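## Task

Three plates have been knocked out of their bays, and each one sits closer to its own bay than to any other. Return every one of them to its own bay so that it lies flat within that bay's corner pieces, with its cut corner pointing back-left.

## Robot and tools

Robot: two arms, left_arm and right_arm, each with six revolute joints and a parallel-jaw gripper. There are two cameras, one on each wrist: cam_left_wrist and cam_right_wrist, both 504x504 fisheye images. The cameras are the only source of information on where the plates actually are.

Deck: bays are numbered row then column, so bay 23 means row 2, column 3. Row 1 is nearest the arms and row 4 farthest; column 1 is on the left, column 4 on the right, as seen from the arms. Column 4 bay floors sit higher than the rest. The layout sheet lists sealed 96-well plates in bays 12, 22, 41, 42, 43 and sealed 384-well plates in bays 13, 23, 31, 33; other bays are empty. Every plate started with its cut corner toward the back left, which is also how it must end.

Frame: one shared scene frame, origin on the table top midway between the arms, +x out over the table, +z up, left_arm on the +y side. The arm names do not correspond to left or right in an image. The state line reports each gripper's end_effector_position (metres), end_effector_quat_wxyz, and linear (m/s) and angular (rad/s) velocities; reported hand positions can be off, more so at long reach. The gripper's fingers point along its own +z and close along its y axis. The reported position is the point between the pads when closed; closed fingertips extend about 33 mm past it, open ones about 9 mm. Closing pushes the tips roughly 24 mm further out, so keep that clearance above surfaces.

execute_actions takes "actions": a list holding one action, one wait, or nothing. An empty list just returns the state. An action is {"rows": [...], "steps": n} with n from 1 to 15 (default 15), each step lasting 1/30 s; each row is used for one step and the final row repeats to fill the remaining steps. A wait is {"steps": n} with n up to 300 and no rows; it returns once that many steps have elapsed since the previous result. Optional "pictures": false drops the images. A refused call sends nothing.

Each row is a single flat list of 18 numbers covering both arms, even if only one moves: left_arm's six joint targets, then its gripper position, force_limit, speed; then the same nine for right_arm. Joint values are absolute target angles in radians, in the order waist, shoulder, elbow, forearm roll, wrist pitch, wrist roll, matching the Joint positions line. Stated ranges: waist, shoulder, forearm roll, wrist pitch and wrist roll -6.283 to 6.283; elbow -2.792 to 2.792. A target more than 0.010 beyond a range end, and farther out than the current angle, is refused; real ends may differ by up to 0.010, and targets past them are clipped, reported by "joint sent to its limit" (possibly referring to an earlier action). The drive caps joint speeds (2.09 rad/s waist and shoulder, 3.14 elbow, 3.93 for the wrist joints), ramps up over 0.3 s, keeps each target within a lead of the measured angle (0.456, 0.683, 0.854 rad by joint group), and scales targets back if they would move the gripper over 70 mm from where it is. Far targets therefore take several actions.

Gripper numbers are absolute settings in [-1, 1]. position: +1 fully open (140 mm), pads touch near -0.8, -1 closes until blocked. force_limit: roughly 14 N at -1, 60 N at 0, 107 N at +1. speed: roughly 30, 140, 250 mm/s at -1, 0, +1. To keep a gripper unchanged, resend its previous three values, because 0 is a real command. After closing with -1, check object_status: 0 moving, 1 blocked while opening, 2 blocked while closing (a grip), 3 reached target or pads met. To squeeze harder while at 2, raise force_limit and switch position between -1 and -0.98. position_measured is in counts: 3 fully open, 230 pads together.

Between calls the arms keep heading to the last row sent, until motion settles or a step is HELD. HELD marks steps where part of your row was not sent. "joint command not followed" means the clearance check altered joint targets; the rest of the row still applied. Joint positions, velocities and torques come per arm in column order.

zoom_image: camera (cam_left_wrist or cam_right_wrist) and region [x0, y0, x1, y1] in pixels of that camera's latest image, origin top-left, at most 504 by 504. Calibration lines give K, fisheye distortion and T_world_to_cam for projecting between images and the scene frame, with small per-scene errors.

finished_scene: pass the current scene number; it is final and reports success, then gives the next task.

Avoid: torques reaching load limits (waist and shoulder 316, elbow 148, wrist joints 41.8 N m) or 144 N external force, which freezes that arm for 10 s; arms colliding or pressing on each other; drops, slams, hard pushes; anything leaving the table. Parts may be tugged briefly while held, so grip firmly. Long holding heats motors (MOTOR HOT warning, then braking). At the end, plates must stay put on their own: release them and move the arms away.

Each tool is called after "Call:" in YAML: its name, and indented under it one key for each argument.

## Session

Call:
execute_actions:
  actions: []

Scene clock: 0.00 s of 9600.00 s.
left_arm: end_effector_position=(+0.7155, +0.4391, +0.3219) position_measured=3 object_status=3 end_effector_quat_wxyz=(+0.000, +0.995, -0.100, +0.000) end_effector_velocity=(+0.001, -0.000, +0.001) end_effector_angular_velocity=(-0.000, -0.002, -0.000) | right_arm: end_effector_position=(+0.6514, -0.5635, +0.3233) position_measured=3 object_status=3 end_effector_quat_wxyz=(-0.000, +0.997, -0.082, +0.000) end_effector_velocity=(-0.001, -0.000, -0.001) end_effector_angular_velocity=(-0.001, +0.002, +0.000)
Joint positions: left_arm=[-0.052  0.165  1.603 -0.001  1.373  1.517] | right_arm=[-0.053  0.163  1.603  0.001  1.375  1.518]
Joint velocities: left_arm=[-0.    -0.    -0.001  0.    -0.001 -0.   ] | right_arm=[ 0.    -0.     0.001 -0.001  0.001  0.   ]
Joint torques (N m, as the joint torque sensors report them, + toward a larger angle): no reading

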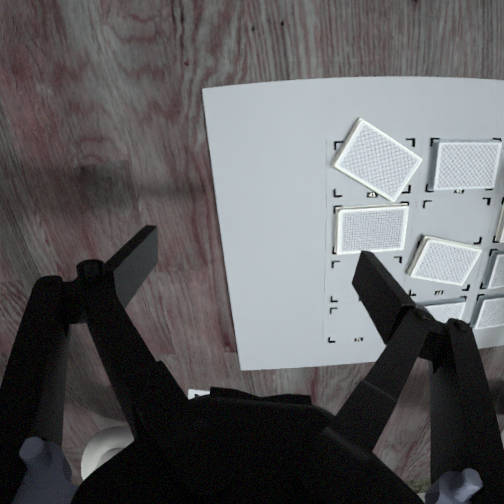

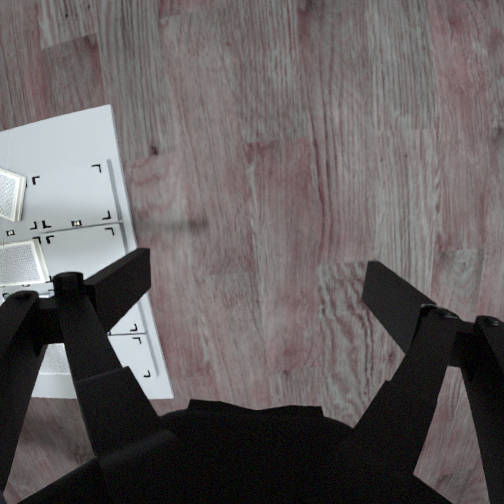

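Call:
execute_actions:
  actions:
    - {"rows":[[-0.402,0.165,1.603,0,1.373,1.517,1,0,0,0.297,0.163,1.603,0,1.375,1.518,1,0,0]],"steps":15}

Call:
execute_actions:
  actions:
    - {"steps":20}

Scene clock: 18.63 s of 9600.00 s.
left_arm: end_effector_position=(+0.6430, +0.2467, +0.3221) position_measured=3 object_status=3 end_effector_quat_wxyz=(+0.000, +0.967, -0.256, +0.000) end_effector_velocity=(-0.197, -0.344, -0.002) end_effector_angular_velocity=(+0.002, +0.003, -0.609) | right_arm: end_effector_position=(+0.6521, -0.3581, +0.3233) position_measured=3 object_status=3 end_effector_quat_wxyz=(-0.000, +0.997, +0.077, +0.000) end_effector_velocity=(-0.061, +0.390, +0.000) end_effector_angular_velocity=(-0.003, +0.001, +0.609)
Joint positions: left_arm=[-0.369  0.165  1.603 -0.     1.373  1.517] | right_arm=[0.265 0.163 1.603 0.    1.375 1.518]
Joint velocities: left_arm=[-0.609  0.003  0.     0.    -0.    -0.001] | right_arm=[ 0.609  0.    -0.001 -0.003  0.002  0.   ]
Joint torques (N m, as the joint torque sensors report them, + toward a larger angle): left_arm=[ 13.15 -66.23 -41.5    4.56  -0.4   -0.04] | right_arm=[-16.12 -51.27 -40.26   3.54  -0.3   -0.33]
Steps of this call (steps 1 to 90: nothing new was sent; then 15.13 s passed at rest; steps 91 to 105: all 15 steps of this action). Readings (joint positions | what the end effector reports):
91: left_arm=[-0.052 0.165 1.603 -0.001 1.373 1.517] | right_arm=[-0.053 0.163 1.603 0.001 1.375 1.518] | left_arm position_measured=3 object_status=3 | right_arm position_measured=3 object_status=3
92: left_arm=[-0.056 0.165 1.603 -0.001 1.373 1.517] | right_arm=[-0.048 0.163 1.603 0.001 1.375 1.518] | left_arm position_measured=3 object_status=3 | right_arm position_measured=3 object_status=3
94: left_arm=[-0.088 0.165 1.603 -0.001 1.373 1.517] | right_arm=[-0.017 0.163 1.603 0.001 1.375 1.518] | left_arm position_measured=3 object_status=3 | right_arm position_measured=3 object_status=3
98: left_arm=[-0.193 0.165 1.603 -0.001 1.373 1.517] | right_arm=[0.089 0.163 1.603 0.001 1.375 1.518] | left_arm position_measured=3 object_status=3 | right_arm position_measured=3 object_status=3
105: the state above
camera_calibration (this result's frames):
cam_left_wrist: T_world_to_cam=[[-0.37998, -0.924658, -0.0249629, 0.484239], [-0.839812, 0.333549, 0.428323, 0.318781], [-0.387726, 0.183718, -0.903281, 0.681496], [0, 0, 0, 1]] pos_world=[0.715951, 0.216223, 0.491128]
cam_right_wrist: T_world_to_cam=[[0.195506, -0.980281, -0.0287498, -0.465523], [-0.950148, -0.196594, 0.242011, 0.494202], [-0.24289, -0.019998, -0.969848, 0.639953], [0, 0, 0, 1]] pos_world=[0.716016, -0.346388, 0.487671]

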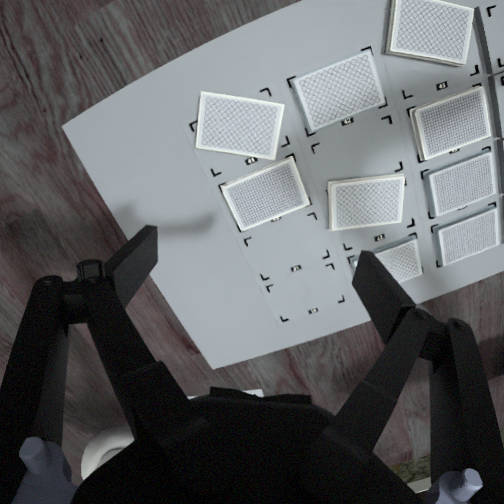

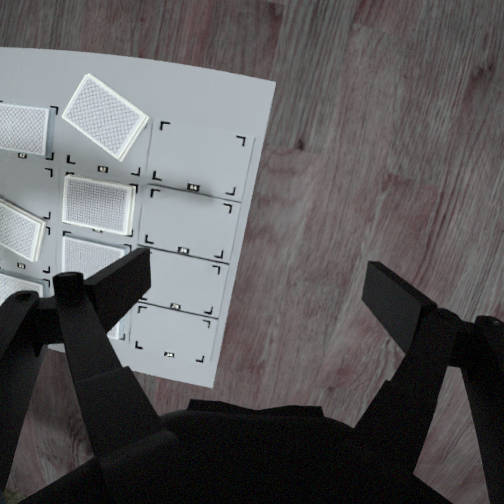

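Scene clock: 19.30 s of 9600.00 s.
left_arm: end_effector_position=(+0.6322, +0.2283, +0.3220) position_measured=3 object_status=3 end_effector_quat_wxyz=(+0.000, +0.962, -0.272, +0.000) end_effector_velocity=(+0.000, -0.001, +0.000) end_effector_angular_velocity=(-0.001, +0.000, -0.001) | right_arm: end_effector_position=(+0.6485, -0.3374, +0.3233) position_measured=3 object_status=3 end_effector_quat_wxyz=(+0.000, +0.996, +0.093, +0.000) end_effector_velocity=(+0.000, -0.000, +0.000) end_effector_angular_velocity=(+0.000, -0.001, -0.000)
Joint positions: left_arm=[-0.402  0.165  1.603  0.     1.373  1.517] | right_arm=[ 0.297  0.163  1.603 -0.     1.375  1.518]
Joint velocities: left_arm=[-0.     0.001 -0.001 -0.001  0.     0.001] | right_arm=[-0.    -0.    -0.     0.    -0.001 -0.   ]
Joint torques (N m, as the joint torque sensors report them, + toward a larger angle): left_arm=[ -1.58 -63.34 -41.69   4.2   -0.51  -0.17] | right_arm=[ -2.08 -55.88 -39.02   4.18   0.01  -0.16]
Steps of this call (steps 1 to 20: the robot went on to your last target). Readings (joint positions | what the end effector reports):
1: left_arm=[-0.387 0.165 1.603 -0.000 1.373 1.517] | right_arm=[0.282 0.163 1.603 0.000 1.375 1.518] | left_arm position_measured=3 object_status=3 | right_arm position_measured=3 object_status=3
2: left_arm=[-0.397 0.165 1.603 -0.000 1.373 1.517] | right_arm=[0.293 0.163 1.603 0.000 1.375 1.518] | left_arm position_measured=3 object_status=3 | right_arm position_measured=3 object_status=3
4: left_arm=[-0.402 0.165 1.603 0.000 1.373 1.517] | right_arm=[0.297 0.163 1.603 -0.000 1.375 1.518] | left_arm position_measured=3 object_status=3 | right_arm position_measured=3 object_status=3
8: left_arm=[-0.402 0.165 1.603 0.000 1.373 1.517] | right_arm=[0.297 0.163 1.603 -0.000 1.375 1.518] | left_arm position_measured=3 object_status=3 | right_arm position_measured=3 object_status=3
20: the state above
camera_calibration (this result's frames):
cam_left_wrist: T_world_to_cam=[[-0.410312, -0.9116, -0.0250961, 0.479339], [-0.828383, 0.361066, 0.428269, 0.302325], [-0.381348, 0.196513, -0.903303, 0.673691], [0, 0, 0, 1]] pos_world=[0.70403, 0.195417, 0.4911]
cam_right_wrist: T_world_to_cam=[[0.227352, -0.973398, -0.0284129, -0.462981], [-0.943244, -0.227374, 0.242056, 0.479991], [-0.242078, -0.0282316, -0.969846, 0.636222], [0, 0, 0, 1]] pos_world=[0.712023, -0.323565, 0.487698]

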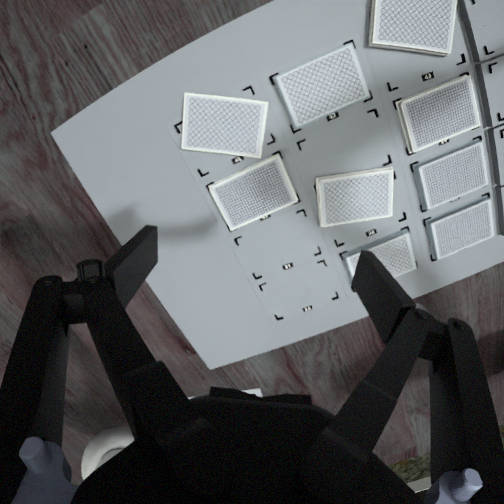

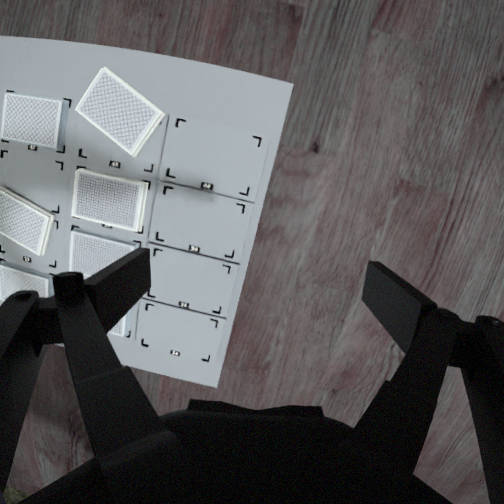

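Call:
zoom_image:
  camera: "cam_left_wrist"
  region: [160,60,420,320]

Call:
zoom_image:
  camera: "cam_left_wrist"
  region: [304,0,504,260]

Region (160, 60, 420, 320) of cam_left_wrist's 504x504 image, scaled by 1.938, with more detail than that image has.

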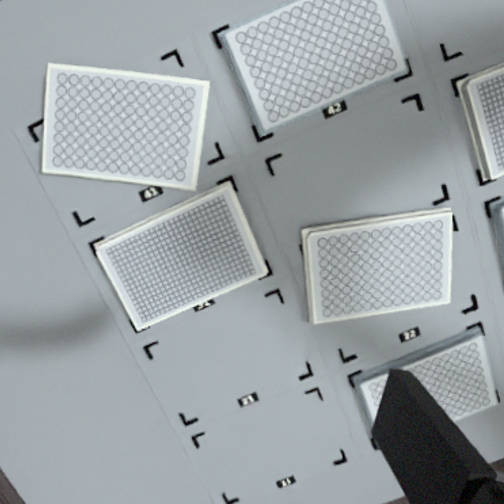

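Region (304, 0, 504, 260) of cam_left_wrist's 504x504 image, scaled by 1.938, with more detail than that image has; it fills the left 388 columns of this view, and the rest is white.

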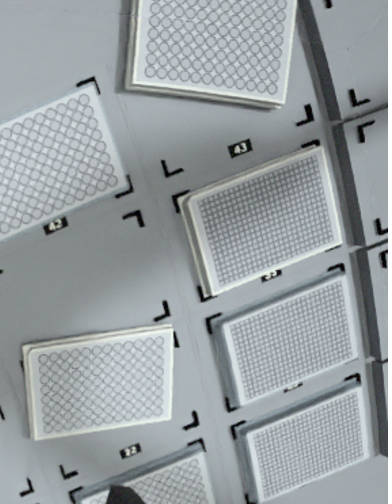

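Call:
execute_actions:
  actions:
    - {"rows":[[-0.3215,0.2973,1.6639,0,1.1804,-0.5235,1,0,0,0.6098,0.4217,1.4876,0,1.2323,3.5884,1,0,0]],"steps":15}
  pictures: false

Call:
execute_actions:
  actions:
    - {"steps":30}

Scene clock: 99.77 s of 9600.00 s.
left_arm: end_effector_position=(+0.6907, +0.2453, +0.2185) position_measured=3 object_status=3 end_effector_quat_wxyz=(-0.000, +0.942, +0.336, -0.000) end_effector_velocity=(+0.066, +0.031, -0.130) end_effector_angular_velocity=(-0.001, -0.004, +3.752) | right_arm: end_effector_position=(+0.6945, -0.1810, +0.2469) position_measured=3 object_status=3 end_effector_quat_wxyz=(+0.000, +0.981, -0.195, +0.000) end_effector_velocity=(+0.044, +0.325, -0.163) end_effector_angular_velocity=(+0.000, +0.001, -2.109)
Joint positions: left_arm=[-0.334  0.278  1.655 -0.     1.209  0.349] | right_arm=[ 0.501  0.332  1.528 -0.     1.282  2.301]
Joint velocities: left_arm=[ 0.087  0.14   0.064  0.001 -0.208 -3.666] | right_arm=[ 0.396  0.327 -0.146  0.001 -0.18   2.505]
Joint torques (N m, as the joint torque sensors report them, + toward a larger angle): left_arm=[ -1.19 -79.89 -44.27   4.25  -0.01  -0.07] | right_arm=[ -2.2  -74.03 -39.01   3.97  -0.02   0.04]
Steps of this call (steps 1 to 15: the robot went on to your last target; steps 16 to 90: nothing new was sent; then 76.97 s passed at rest; steps 91 to 105: all 15 steps of this action). Readings (joint positions | what the end effector reports):
91: left_arm=[-0.402 0.165 1.603 -0.000 1.373 1.517] | right_arm=[0.297 0.163 1.603 -0.000 1.375 1.518] | left_arm position_measured=3 object_status=3 | right_arm position_measured=3 object_status=3
92: left_arm=[-0.401 0.166 1.603 -0.000 1.371 1.509] | right_arm=[0.300 0.166 1.602 -0.000 1.374 1.527] | left_arm position_measured=3 object_status=3 | right_arm position_measured=3 object_status=3
94: left_arm=[-0.396 0.175 1.608 -0.000 1.358 1.449] | right_arm=[0.322 0.183 1.594 -0.000 1.364 1.587] | left_arm position_measured=3 object_status=3 | right_arm position_measured=3 object_status=3
98: left_arm=[-0.370 0.217 1.627 -0.000 1.297 1.159] | right_arm=[0.395 0.244 1.567 -0.000 1.330 1.808] | left_arm position_measured=3 object_status=3 | right_arm position_measured=3 object_status=3
105: the state above

Scene clock: 100.77 s of 9600.00 s.
left_arm: end_effector_position=(+0.6997, +0.2498, +0.2000) position_measured=3 object_status=3 end_effector_quat_wxyz=(-0.000, +0.708, +0.707, -0.000) end_effector_velocity=(+0.001, -0.000, +0.001) end_effector_angular_velocity=(-0.001, -0.002, +0.000) | right_arm: end_effector_position=(+0.6993, -0.0897, +0.2000) position_measured=3 object_status=3 end_effector_quat_wxyz=(-0.000, +0.707, -0.707, +0.000) end_effector_velocity=(-0.001, +0.000, -0.000) end_effector_angular_velocity=(+0.001, +0.002, -0.000)
Joint positions: left_arm=[-0.322  0.297  1.664 -0.     1.18  -0.523] | right_arm=[ 0.61   0.422  1.488 -0.     1.232  3.588]
Joint velocities: left_arm=[-0.    -0.001 -0.001  0.     0.    -0.   ] | right_arm=[ 0.     0.     0.     0.002  0.001 -0.   ]
Joint torques (N m, as the joint torque sensors report them, + toward a larger angle): left_arm=[ -1.14 -72.87 -39.82   3.89  -0.78   0.18] | right_arm=[ -2.19 -80.23 -37.65   3.93  -0.01  -0.29]
Steps of this call (steps 1 to 30: the robot went on to your last target). Readings (joint positions | what the end effector reports):
1: left_arm=[-0.331 0.282 1.657 -0.000 1.203 0.225] | right_arm=[0.514 0.343 1.523 -0.000 1.276 2.389] | left_arm position_measured=3 object_status=3 | right_arm position_measured=3 object_status=3
2: left_arm=[-0.329 0.285 1.658 -0.000 1.198 0.100] | right_arm=[0.527 0.353 1.518 -0.000 1.270 2.483] | left_arm position_measured=3 object_status=3 | right_arm position_measured=3 object_status=3
4: left_arm=[-0.326 0.290 1.661 -0.000 1.191 -0.131] | right_arm=[0.550 0.372 1.510 -0.000 1.260 2.694] | left_arm position_measured=3 object_status=3 | right_arm position_measured=3 object_status=3
8: left_arm=[-0.322 0.296 1.663 -0.000 1.182 -0.440] | right_arm=[0.586 0.402 1.496 -0.000 1.243 3.170] | left_arm position_measured=3 object_status=3 | right_arm position_measured=3 object_status=3
30: the state above
All arms were judged still, so your last target was given up. Only a new action makes them travel on or press farther. Fingers that are still opening or closing keep moving.
camera_calibration (this result's frames):
cam_left_wrist: T_world_to_cam=[[0.9916, 0.126863, -0.0252056, -0.716725], [0.12536, -0.894657, 0.428804, 0.0489937], [0.0318489, -0.428362, -0.903046, 0.451949], [0, 0, 0, 1]] pos_world=[0.690169, 0.328356, 0.369057]
cam_right_wrist: T_world_to_cam=[[-0.998685, -0.0425946, -0.0285355, 0.704003], [-0.0482581, 0.968913, 0.242651, 0.0954059], [0.0173128, 0.243709, -0.969694, 0.378906], [0, 0, 0, 1]] pos_world=[0.701121, -0.154796, 0.364362]

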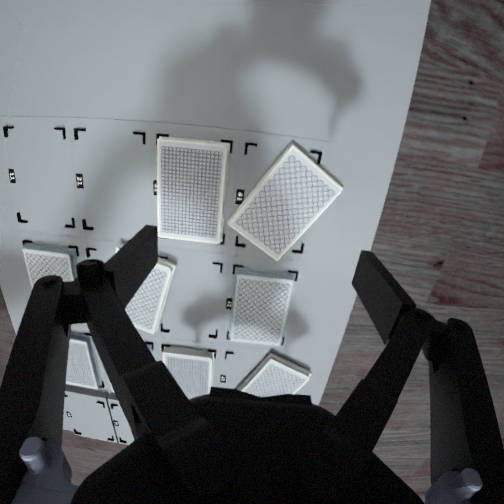

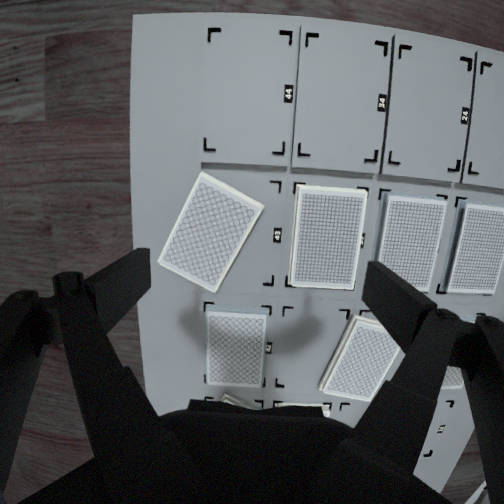

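Call:
zoom_image:
  camera: "cam_left_wrist"
  region: [130,110,370,290]

Call:
zoom_image:
  camera: "cam_right_wrist"
  region: [140,150,380,330]

Region (130, 110, 370, 290) of cam_left_wrist's 504x504 image, scaled by 2.100, with more detail than that image has; it fills the top 378 rows of this view, and the rest is white.

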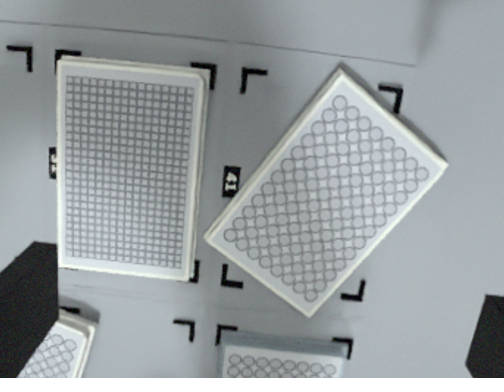

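Region (140, 150, 380, 330) of cam_right_wrist's 504x504 image, scaled by 2.100, with more detail than that image has; it fills the top 378 rows of this view, and the rest is white.

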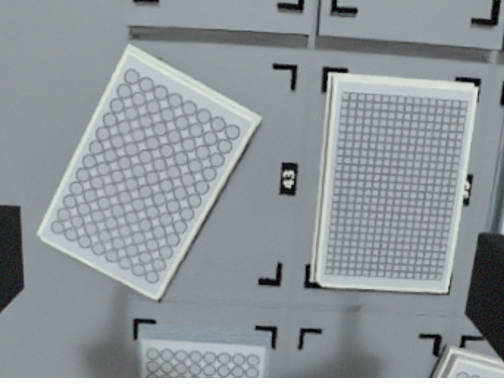

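Call:
zoom_image:
  camera: "cam_left_wrist"
  region: [220,130,360,270]

Call:
zoom_image:
  camera: "cam_right_wrist"
  region: [150,160,290,300]

Region (220, 130, 360, 270) of cam_left_wrist's 504x504 image, scaled by 3.600, with more detail than that image has.

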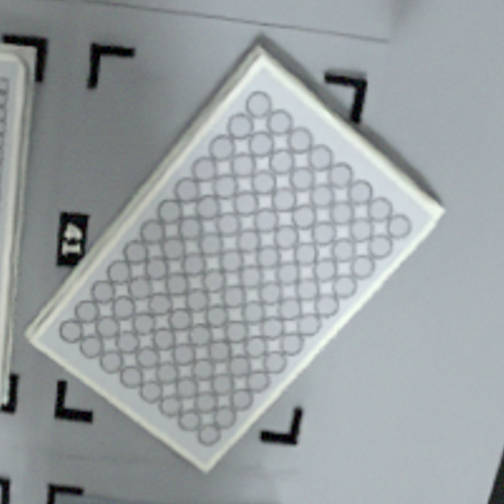

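Region (150, 160, 290, 300) of cam_right_wrist's 504x504 image, scaled by 3.600, with more detail than that image has.

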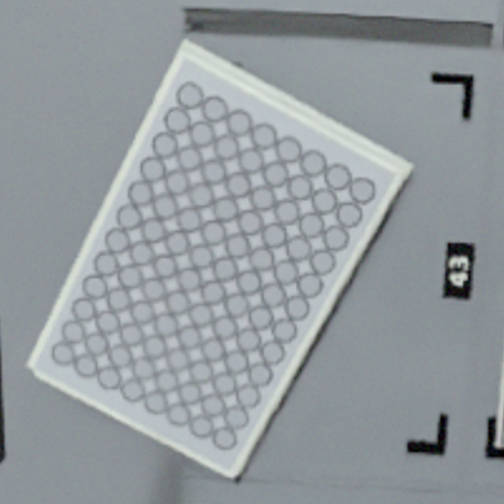

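Call:
zoom_image:
  camera: "cam_right_wrist"
  region: [150,240,230,300]

Call:
zoom_image:
  camera: "cam_left_wrist"
  region: [280,135,350,205]

Call:
zoom_image:
  camera: "cam_left_wrist"
  region: [150,130,240,250]

Region (150, 240, 230, 300) of cam_right_wrist's 504x504 image, scaled by 6.300, with more detail than that image has; it fills the top 378 rows of this view, and the rest is white.

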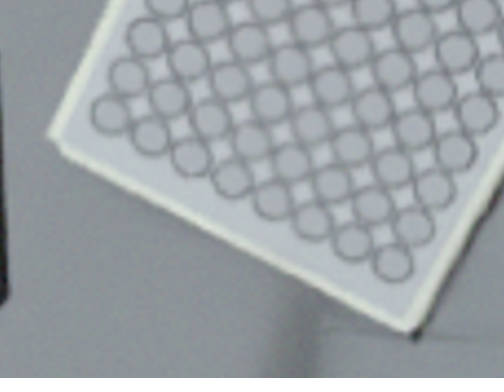

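Region (280, 135, 350, 205) of cam_left_wrist's 504x504 image, scaled by 7.200, with more detail than that image has.

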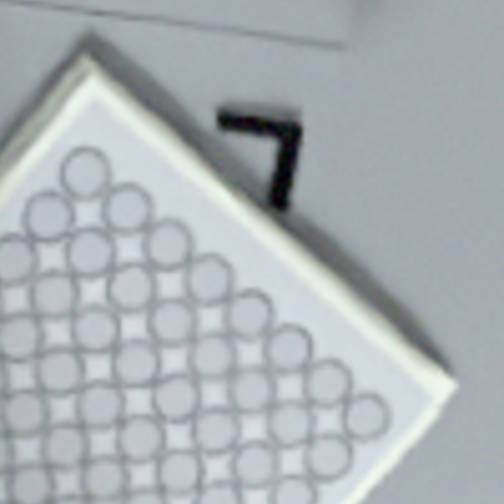

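Region (150, 130, 240, 250) of cam_left_wrist's 504x504 image, scaled by 4.200, with more detail than that image has; it fills the left 378 columns of this view, and the rest is white.

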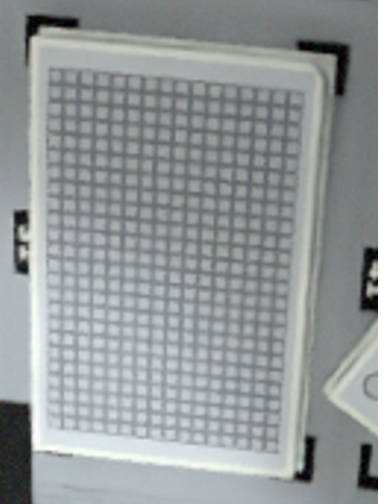

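Call:
execute_actions:
  actions:
    - {"rows":[[-0.3157,0.4174,1.6916,0,1.0326,0.0373,0.5,0,0,0.5799,0.5711,1.4464,0,1.1241,4.0245,0.5,0,0]],"steps":15}
  pictures: false

Call:
execute_actions:
  actions:
    - {"steps":8}

Scene clock: 195.83 s of 9600.00 s.
left_arm: end_effector_position=(+0.7299, +0.2372, +0.1003) position_measured=66 object_status=0 end_effector_quat_wxyz=(-0.000, +0.874, +0.486, -0.000) end_effector_velocity=(+0.000, +0.001, -0.002) end_effector_angular_velocity=(+0.001, +0.000, -0.006) | right_arm: end_effector_position=(+0.7633, -0.0869, +0.1001) position_measured=66 object_status=0 end_effector_quat_wxyz=(+0.000, -0.525, +0.851, +0.000) end_effector_velocity=(+0.000, +0.000, -0.000) end_effector_angular_velocity=(+0.000, -0.000, -0.006)
Joint positions: left_arm=[-0.316  0.417  1.692  0.     1.033  0.037] | right_arm=[0.58  0.571 1.446 0.    1.124 4.024]
Joint velocities: left_arm=[ 0.001  0.002  0.001  0.001 -0.003  0.007] | right_arm=[-0.     0.     0.     0.    -0.001  0.006]
Joint torques (N m, as the joint torque sensors report them, + toward a larger angle): left_arm=[  0.85 -76.16 -35.22   3.71  -0.16  -0.38] | right_arm=[ -1.12 -94.45 -37.81   4.39   0.1   -0.44]
Steps of this call (steps 1 to 90: nothing new was sent; then 91.57 s passed at rest; steps 91 to 105: all 15 steps of this action). Readings (joint positions | what the end effector reports):
91: left_arm=[-0.321 0.297 1.664 0.000 1.180 -0.523] | right_arm=[0.610 0.422 1.488 0.000 1.232 3.589] | left_arm position_measured=3 object_status=0 | right_arm position_measured=3 object_status=0
92: left_arm=[-0.321 0.299 1.664 0.000 1.178 -0.515] | right_arm=[0.609 0.425 1.487 0.000 1.230 3.598] | left_arm position_measured=7 object_status=0 | right_arm position_measured=7 object_status=0
94: left_arm=[-0.321 0.312 1.667 0.000 1.162 -0.455] | right_arm=[0.605 0.445 1.481 0.000 1.215 3.657] | left_arm position_measured=22 object_status=0 | right_arm position_measured=22 object_status=0
98: left_arm=[-0.318 0.370 1.681 0.000 1.092 -0.187] | right_arm=[0.590 0.523 1.460 0.000 1.159 3.883] | left_arm position_measured=52 object_status=0 | right_arm position_measured=52 object_status=0
105: the state above

Scene clock: 196.10 s of 9600.00 s.
left_arm: end_effector_position=(+0.7300, +0.2371, +0.1003) position_measured=66 object_status=3 end_effector_quat_wxyz=(+0.000, +0.874, +0.486, +0.000) end_effector_velocity=(+0.000, -0.000, -0.000) end_effector_angular_velocity=(+0.000, +0.000, +0.001) | right_arm: end_effector_position=(+0.7633, -0.0869, +0.1001) position_measured=66 object_status=3 end_effector_quat_wxyz=(-0.000, -0.525, +0.851, +0.000) end_effector_velocity=(+0.001, +0.000, +0.000) end_effector_angular_velocity=(+0.000, -0.002, +0.000)
Joint positions: left_arm=[-0.316  0.417  1.692  0.     1.033  0.037] | right_arm=[0.58  0.571 1.446 0.    1.124 4.024]
Joint velocities: left_arm=[-0.     0.001 -0.001  0.     0.001 -0.001] | right_arm=[ 0.     0.    -0.    -0.    -0.002  0.   ]
Joint torques (N m, as the joint torque sensors report them, + toward a larger angle): left_arm=[ -0.99 -79.07 -36.86   3.62  -0.37   0.05] | right_arm=[ -2.16 -91.32 -35.31   3.84  -0.01  -0.2 ]
Steps of this call (steps 1 to 8: the robot went on to your last target). Readings (joint positions | what the end effector reports):
1: left_arm=[-0.316 0.417 1.692 0.000 1.033 0.037] | right_arm=[0.580 0.571 1.446 0.000 1.124 4.024] | left_arm position_measured=66 object_status=3 | right_arm position_measured=66 object_status=3
2: left_arm=[-0.316 0.417 1.692 0.000 1.033 0.037] | right_arm=[0.580 0.571 1.446 0.000 1.124 4.024] | left_arm position_measured=66 object_status=3 | right_arm position_measured=66 object_status=3
4: left_arm=[-0.316 0.417 1.692 0.000 1.033 0.037] | right_arm=[0.580 0.571 1.446 0.000 1.124 4.024] | left_arm position_measured=66 object_status=3 | right_arm position_measured=66 object_status=3
8: the state above
camera_calibration (this result's frames):
cam_left_wrist: T_world_to_cam=[[0.909635, -0.414649, -0.0251287, -0.559445], [-0.364875, -0.82643, 0.428812, 0.418365], [-0.198573, -0.380894, -0.903044, 0.512412], [0, 0, 0, 1]] pos_world=[0.763293, 0.30895, 0.269273]
cam_right_wrist: T_world_to_cam=[[-0.911319, 0.410722, -0.0283929, 0.737837], [0.39231, 0.887244, 0.242676, -0.223353], [0.124864, 0.210016, -0.969692, 0.195129], [0, 0, 0, 1]] pos_world=[0.735664, -0.145857, 0.264366]

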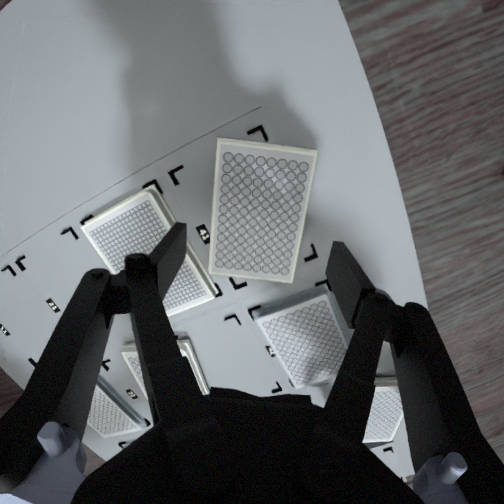

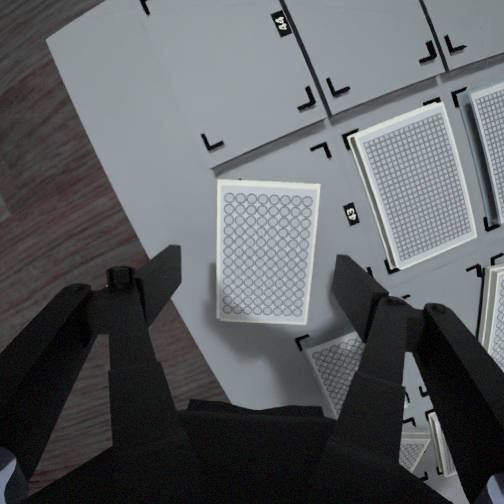

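Call:
execute_actions:
  actions:
    - {"rows":[[-0.3157,0.4698,1.7339,0,0.9379,0.0373,0.5,0,0,0.5799,0.6153,1.4886,0,1.0377,4.0245,0.5,0,0]],"steps":15}

Scene clock: 201.67 s of 9600.00 s.
left_arm: end_effector_position=(+0.7301, +0.2370, +0.0422) position_measured=66 object_status=3 end_effector_quat_wxyz=(+0.000, +0.874, +0.486, +0.000) end_effector_velocity=(-0.001, +0.001, -0.002) end_effector_angular_velocity=(+0.002, +0.003, +0.001) | right_arm: end_effector_position=(+0.7633, -0.0870, +0.0422) position_measured=66 object_status=3 end_effector_quat_wxyz=(-0.000, -0.525, +0.851, -0.000) end_effector_velocity=(-0.000, +0.000, +0.000) end_effector_angular_velocity=(+0.001, +0.001, -0.001)
Joint positions: left_arm=[-0.316  0.47   1.734 -0.     0.938  0.037] | right_arm=[ 0.58   0.615  1.489 -0.     1.038  4.024]
Joint velocities: left_arm=[ 0.     0.001  0.002  0.     0.001 -0.   ] | right_arm=[-0.    -0.     0.     0.002  0.     0.   ]
Joint torques (N m, as the joint torque sensors report them, + toward a larger angle): left_arm=[ -2.43 -83.62 -33.38   3.39  -0.4    0.18] | right_arm=[ -2.32 -93.95 -34.4    3.39   0.09  -0.32]
Steps of this call (steps 1 to 15: the robot went on to your last target; steps 16 to 90: nothing new was sent; then 2.07 s passed at rest; steps 91 to 105: all 15 steps of this action). Readings (joint positions | what the end effector reports):
91: left_arm=[-0.316 0.418 1.692 -0.000 1.032 0.037] | right_arm=[0.580 0.571 1.447 -0.000 1.124 4.024] | left_arm position_measured=66 object_status=3 | right_arm position_measured=66 object_status=3
92: left_arm=[-0.316 0.422 1.695 -0.000 1.024 0.037] | right_arm=[0.580 0.575 1.450 -0.000 1.115 4.024] | left_arm position_measured=66 object_status=3 | right_arm position_measured=66 object_status=3
94: left_arm=[-0.316 0.450 1.718 -0.000 0.972 0.037] | right_arm=[0.580 0.601 1.476 -0.000 1.065 4.024] | left_arm position_measured=66 object_status=3 | right_arm position_measured=66 object_status=3
98: left_arm=[-0.316 0.470 1.734 -0.000 0.938 0.037] | right_arm=[0.580 0.616 1.488 -0.000 1.038 4.024] | left_arm position_measured=66 object_status=3 | right_arm position_measured=66 object_status=3
105: the state above
camera_calibration (this result's frames):
cam_left_wrist: T_world_to_cam=[[0.909585, -0.414757, -0.0251384, -0.560983], [-0.364969, -0.826388, 0.428814, 0.443253], [-0.198627, -0.380868, -0.903043, 0.459972], [0, 0, 0, 1]] pos_world=[0.763398, 0.308816, 0.2112]
cam_right_wrist: T_world_to_cam=[[-0.91139, 0.410544, -0.0286645, 0.736334], [0.392106, 0.887388, 0.242477, -0.20906], [0.124984, 0.209752, -0.969734, 0.138886], [0, 0, 0, 1]] pos_world=[0.735703, -0.145912, 0.206481]

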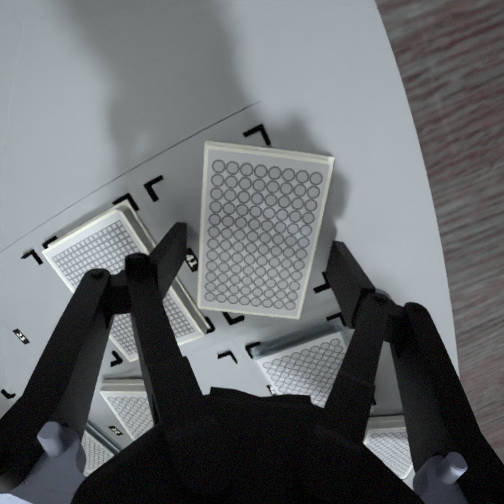

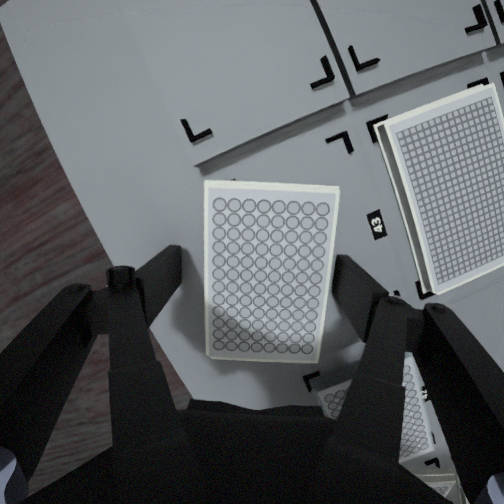

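Call:
execute_actions:
  actions:
    - {"rows":[[-0.3157,0.4743,1.7375,0,0.9297,0.0373,0.5,0,0,0.5799,0.6191,1.4922,0,1.0303,4.0245,0.5,0,0],[-0.3157,0.4743,1.7375,0,0.9297,0.0373,0.5,0,0,0.5799,0.6191,1.4922,0,1.0303,4.0245,0.5,0,0],[-0.3157,0.4743,1.7375,0,0.9297,0.0373,0.5,0,0,0.5799,0.6191,1.4922,0,1.0303,4.0245,0.5,0,0],[-0.3157,0.4743,1.7375,0,0.9297,0.0373,0.5,0,0,0.5799,0.6191,1.4922,0,1.0303,4.0245,0.5,0,0],[-0.3157,0.4743,1.7375,0,0.9297,0.0373,-1,0,-0.5,0.5799,0.6191,1.4922,0,1.0303,4.0245,-1,0,-0.5]],"steps":15}

Scene clock: 209.93 s of 9600.00 s.
left_arm: end_effector_position=(+0.7299, +0.2372, +0.0373) position_measured=106 object_status=0 end_effector_quat_wxyz=(+0.000, +0.874, +0.486, +0.000) end_effector_velocity=(+0.000, -0.000, -0.001) end_effector_angular_velocity=(+0.001, +0.001, -0.000) | right_arm: end_effector_position=(+0.7634, -0.0869, +0.0377) position_measured=104 object_status=0 end_effector_quat_wxyz=(+0.000, -0.525, +0.851, -0.000) end_effector_velocity=(-0.000, +0.000, +0.000) end_effector_angular_velocity=(+0.000, +0.000, -0.000)
Joint positions: left_arm=[-0.316  0.474  1.737  0.     0.93   0.037] | right_arm=[0.58  0.619 1.492 0.    1.03  4.025]
Joint velocities: left_arm=[-0.     0.002 -0.001  0.     0.    -0.   ] | right_arm=[ 0.    -0.    -0.     0.     0.001 -0.   ]
Joint torques (N m, as the joint torque sensors report them, + toward a larger angle): left_arm=[ -0.47 -56.23 -23.49   3.27  -3.35  -0.14] | right_arm=[  7.24 -35.96  -4.38   6.9   -1.73  -0.57]
Steps of this call (steps 1 to 15: the robot went on to your last target; steps 16 to 90: nothing new was sent; then 4.77 s passed at rest; steps 91 to 105: all 15 steps of this action). Readings (joint positions | what the end effector reports):
91: left_arm=[-0.316 0.470 1.734 0.000 0.937 0.037] | right_arm=[0.580 0.615 1.489 0.000 1.037 4.024] | left_arm position_measured=66 object_status=3 | right_arm position_measured=66 object_status=3
92: left_arm=[-0.316 0.471 1.735 0.000 0.934 0.037] | right_arm=[0.580 0.617 1.490 0.000 1.034 4.024] | left_arm position_measured=66 object_status=3 | right_arm position_measured=66 object_status=3
94: left_arm=[-0.316 0.474 1.737 0.000 0.930 0.037] | right_arm=[0.580 0.619 1.492 0.000 1.031 4.024] | left_arm position_measured=66 object_status=3 | right_arm position_measured=66 object_status=3
98: left_arm=[-0.316 0.474 1.737 0.000 0.930 0.037] | right_arm=[0.580 0.619 1.492 0.000 1.030 4.024] | left_arm position_measured=78 object_status=0 | right_arm position_measured=78 object_status=0
105: the state above
camera_calibration (this result's frames):
cam_left_wrist: T_world_to_cam=[[0.909622, -0.414682, -0.025039, -0.560944], [-0.364938, -0.8264, 0.428815, 0.445414], [-0.198514, -0.380922, -0.903045, 0.455516], [0, 0, 0, 1]] pos_world=[0.763222, 0.308994, 0.206305]
cam_right_wrist: T_world_to_cam=[[-0.911285, 0.410756, -0.0289704, 0.736175], [0.392145, 0.887154, 0.243268, -0.208203], [0.125625, 0.210326, -0.969526, 0.134049], [0, 0, 0, 1]] pos_world=[0.735671, -0.145874, 0.20194]

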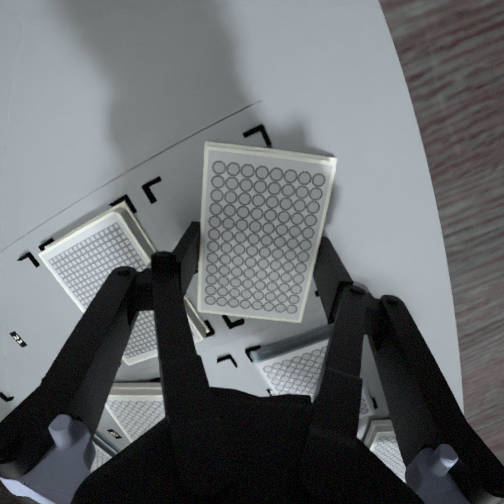

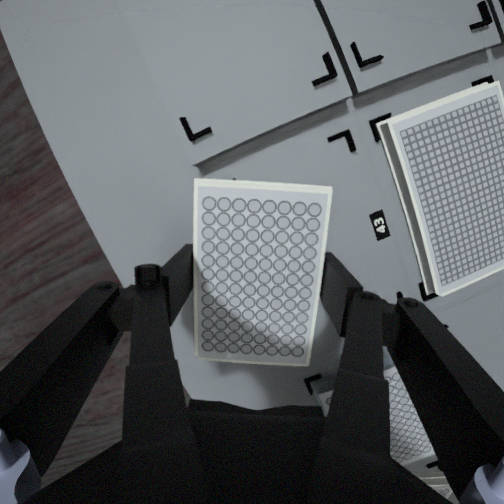

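Call:
execute_actions:
  actions:
    - {"rows":[[-0.3157,0.4671,1.7317,0,0.9428,0.0373,-1,0,-0.5,0.5799,0.6130,1.4864,0,1.0422,4.0245,-1,0,-0.5]],"steps":12}

Scene clock: 215.57 s of 9600.00 s.
left_arm: end_effector_position=(+0.7301, +0.2370, +0.0451) position_measured=106 object_status=2 end_effector_quat_wxyz=(-0.000, +0.874, +0.486, -0.000) end_effector_velocity=(+0.001, -0.000, +0.000) end_effector_angular_velocity=(-0.000, -0.001, -0.000) | right_arm: end_effector_position=(+0.7633, -0.0868, +0.0450) position_measured=105 object_status=2 end_effector_quat_wxyz=(-0.000, -0.525, +0.851, +0.000) end_effector_velocity=(-0.000, +0.000, +0.001) end_effector_angular_velocity=(+0.001, +0.000, -0.001)
Joint positions: left_arm=[-0.316  0.467  1.732 -0.     0.943  0.037] | right_arm=[ 0.58   0.613  1.486 -0.     1.042  4.025]
Joint velocities: left_arm=[ 0.     0.001 -0.002  0.    -0.001 -0.   ] | right_arm=[-0.    -0.001  0.     0.001  0.001  0.001]
Joint torques (N m, as the joint torque sensors report them, + toward a larger angle): left_arm=[ -0.44 -85.57 -34.95   3.36  -0.29   0.05] | right_arm=[ -1.42 -94.85 -34.64   3.68  -0.01  -0.38]
Steps of this call (steps 1 to 15: the robot went on to your last target; steps 16 to 90: nothing new was sent; then 2.23 s passed at rest; steps 91 to 102: all 12 steps of this action). Readings (joint positions | what the end effector reports):
91: left_arm=[-0.316 0.474 1.737 -0.000 0.930 0.037] | right_arm=[0.580 0.619 1.492 -0.000 1.031 4.025] | left_arm position_measured=106 object_status=2 | right_arm position_measured=104 object_status=2
92: left_arm=[-0.316 0.472 1.736 -0.000 0.935 0.037] | right_arm=[0.580 0.617 1.491 -0.000 1.035 4.025] | left_arm position_measured=106 object_status=2 | right_arm position_measured=104 object_status=2
94: left_arm=[-0.316 0.468 1.732 -0.000 0.942 0.037] | right_arm=[0.580 0.614 1.488 -0.000 1.042 4.025] | left_arm position_measured=106 object_status=2 | right_arm position_measured=105 object_status=2
98: left_arm=[-0.316 0.467 1.732 -0.000 0.943 0.037] | right_arm=[0.580 0.614 1.487 -0.000 1.042 4.025] | left_arm position_measured=106 object_status=2 | right_arm position_measured=105 object_status=2
102: the state above
camera_calibration (this result's frames):
cam_left_wrist: T_world_to_cam=[[0.909598, -0.414719, -0.0252822, -0.560965], [-0.364881, -0.82643, 0.428807, 0.441976], [-0.198728, -0.380817, -0.903042, 0.462654], [0, 0, 0, 1]] pos_world=[0.763464, 0.308806, 0.214092]
cam_right_wrist: T_world_to_cam=[[-0.911401, 0.41054, -0.02838, 0.736303], [0.392162, 0.887363, 0.242478, -0.20995], [0.12473, 0.209865, -0.969742, 0.141817], [0, 0, 0, 1]] pos_world=[0.735713, -0.145742, 0.209331]

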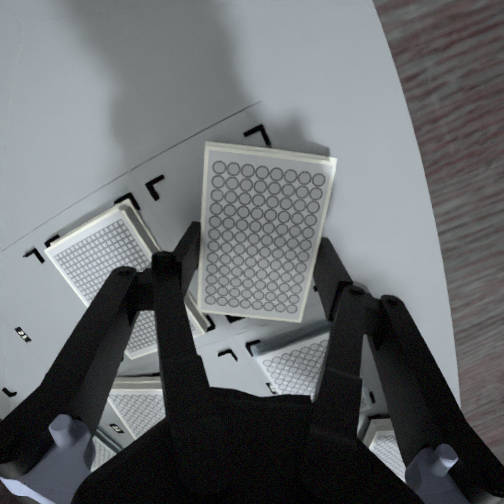

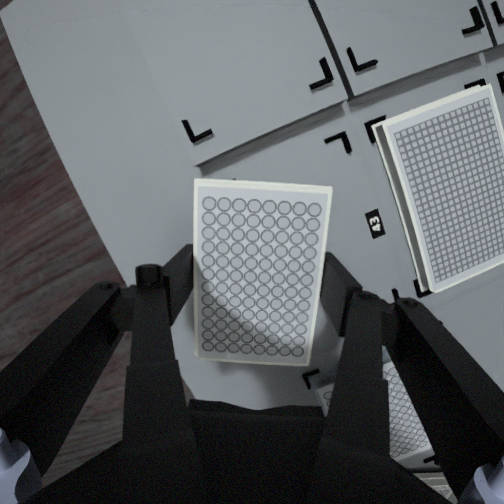

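Call:
execute_actions:
  actions:
    - {"rows":[[-0.3157,0.4400,1.7098,0,0.9918,0.0373,-1,0,-0.5,0.5799,0.5901,1.4646,0,1.0869,4.0245,-1,0,-0.5],[-0.3157,0.4400,1.7098,0,0.9918,0.0373,-1,0,-0.5,0.5799,0.5901,1.4646,0,1.0869,4.0245,-1,0,-0.5],[-0.3157,0.4400,1.7098,0,0.9918,0.0373,-1,0,-0.5,0.5799,0.5901,1.4646,0,1.0869,4.0245,-1,0,-0.5],[-0.3157,0.4400,1.7098,0,0.9918,0.0373,-1,0,-0.5,0.5799,0.5901,1.4646,0,1.0869,4.0245,-1,0,-0.5],[-0.3157,0.4400,1.7098,0,0.9918,0.0373,-1,0,-0.5,0.5799,0.5901,1.4646,0,1.0869,4.0245,-1,0,-0.5],[-0.3157,0.4400,1.7098,0,0.9918,0.0373,-1,0,-0.5,0.5799,0.5901,1.4646,0,1.0869,4.0245,-1,0,-0.5],[-0.3157,0.4400,1.7098,0,0.9918,0.0373,-1,0,-0.5,0.5799,0.5901,1.4646,0,1.0869,4.0245,-1,0,-0.5],[-0.3206,0.4258,1.7316,0,0.9842,-0.5326,-1,0,-0.5,0.5988,0.5333,1.5594,0,1.0489,3.572,-1,0,-0.5]],"steps":15}
  pictures: false

Call:
execute_actions:
  actions:
    - {"steps":12}

Scene clock: 236.63 s of 9600.00 s.
left_arm: end_effector_position=(+0.7226, +0.2389, +0.0735) position_measured=106 object_status=2 end_effector_quat_wxyz=(-0.001, +0.777, +0.629, -0.000) end_effector_velocity=(-0.030, -0.000, +0.017) end_effector_angular_velocity=(-0.007, -0.020, +2.295) | right_arm: end_effector_position=(+0.7320, -0.0886, +0.0741) position_measured=105 object_status=2 end_effector_quat_wxyz=(-0.000, +0.661, -0.750, +0.000) end_effector_velocity=(-0.164, -0.008, +0.022) end_effector_angular_velocity=(-0.002, -0.002, +1.830)
Joint positions: left_arm=[-0.319  0.431  1.727 -0.     0.986 -0.312] | right_arm=[ 0.594  0.549  1.536 -0.     1.056  3.698]
Joint velocities: left_arm=[-0.021 -0.06   0.057 -0.    -0.017 -2.316] | right_arm=[ 0.076 -0.228  0.335 -0.001 -0.108 -1.753]
Joint torques (N m, as the joint torque sensors report them, + toward a larger angle): left_arm=[ -2.1  -80.27 -34.97   3.46  -0.65   0.17] | right_arm=[-10.59 -82.69 -36.42   3.78  -0.36   0.16]
Steps of this call (steps 1 to 15: the robot went on to your last target; steps 16 to 90: nothing new was sent; then 17.57 s passed at rest; steps 91 to 105: all 15 steps of this action). Readings (joint positions | what the end effector reports):
91: left_arm=[-0.316 0.467 1.731 0.000 0.943 0.037] | right_arm=[0.580 0.613 1.486 -0.000 1.043 4.024] | left_arm position_measured=106 object_status=2 | right_arm position_measured=105 object_status=2
92: left_arm=[-0.316 0.463 1.728 0.000 0.952 0.037] | right_arm=[0.580 0.609 1.483 -0.000 1.052 4.024] | left_arm position_measured=106 object_status=2 | right_arm position_measured=105 object_status=2
94: left_arm=[-0.316 0.443 1.712 0.000 0.985 0.037] | right_arm=[0.580 0.592 1.466 -0.000 1.082 4.025] | left_arm position_measured=106 object_status=2 | right_arm position_measured=105 object_status=2
98: left_arm=[-0.316 0.440 1.710 0.000 0.992 0.037] | right_arm=[0.580 0.590 1.465 -0.000 1.087 4.024] | left_arm position_measured=106 object_status=2 | right_arm position_measured=105 object_status=2
105: the state above

Scene clock: 237.03 s of 9600.00 s.
left_arm: end_effector_position=(+0.7200, +0.2388, +0.0752) position_measured=106 object_status=2 end_effector_quat_wxyz=(-0.000, +0.704, +0.710, -0.000) end_effector_velocity=(-0.000, +0.000, -0.000) end_effector_angular_velocity=(+0.001, +0.000, +0.001) | right_arm: end_effector_position=(+0.7203, -0.0895, +0.0752) position_measured=105 object_status=2 end_effector_quat_wxyz=(+0.000, +0.709, -0.705, +0.000) end_effector_velocity=(+0.000, -0.001, -0.000) end_effector_angular_velocity=(-0.001, -0.001, +0.002)
Joint positions: left_arm=[-0.321  0.426  1.732 -0.     0.984 -0.533] | right_arm=[ 0.599  0.533  1.559 -0.     1.049  3.572]
Joint velocities: left_arm=[-0.    -0.     0.001  0.001 -0.    -0.001] | right_arm=[-0.    -0.     0.    -0.002 -0.001 -0.001]
Joint torques (N m, as the joint torque sensors report them, + toward a larger angle): left_arm=[  1.87 -82.78 -35.78   3.36  -0.32   0.05] | right_arm=[ -2.44 -87.05 -34.74   3.65  -0.03  -0.39]
Steps of this call (steps 1 to 12: the robot went on to your last target). Readings (joint positions | what the end effector reports):
1: left_arm=[-0.319 0.429 1.728 -0.000 0.985 -0.384] | right_arm=[0.596 0.542 1.546 -0.000 1.053 3.645] | left_arm position_measured=106 object_status=2 | right_arm position_measured=105 object_status=2
2: left_arm=[-0.320 0.428 1.730 -0.000 0.985 -0.442] | right_arm=[0.597 0.538 1.553 -0.000 1.051 3.607] | left_arm position_measured=106 object_status=2 | right_arm position_measured=105 object_status=2
4: left_arm=[-0.320 0.426 1.731 -0.000 0.984 -0.514] | right_arm=[0.599 0.533 1.559 -0.000 1.049 3.574] | left_arm position_measured=106 object_status=2 | right_arm position_measured=105 object_status=2
8: left_arm=[-0.321 0.426 1.732 -0.000 0.984 -0.532] | right_arm=[0.599 0.533 1.559 -0.000 1.049 3.572] | left_arm position_measured=106 object_status=2 | right_arm position_measured=105 object_status=2
12: the state above
camera_calibration (this result's frames):
cam_left_wrist: T_world_to_cam=[[0.99029, 0.13671, -0.0252201, -0.739984], [0.13425, -0.893367, 0.428804, 0.0834526], [0.036091, -0.428026, -0.903045, 0.330704], [0, 0, 0, 1]] pos_world=[0.70966, 0.317267, 0.244193]
cam_right_wrist: T_world_to_cam=[[-0.998441, -0.0479818, -0.028505, 0.720745], [-0.0534767, 0.968646, 0.242623, 0.13018], [0.0159698, 0.243769, -0.969702, 0.258377], [0, 0, 0, 1]] pos_world=[0.722457, -0.1545, 0.239508]

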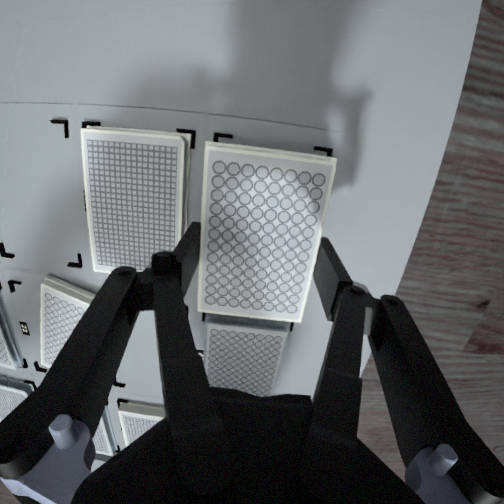

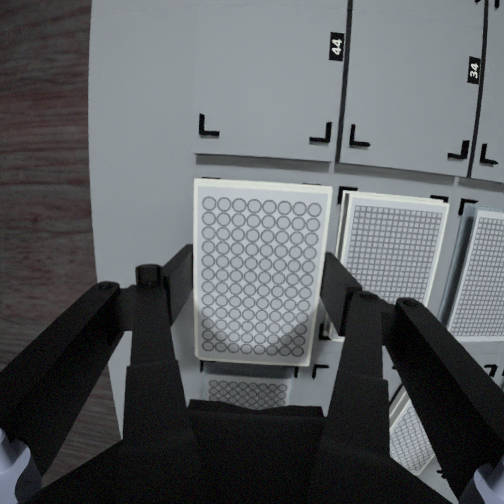

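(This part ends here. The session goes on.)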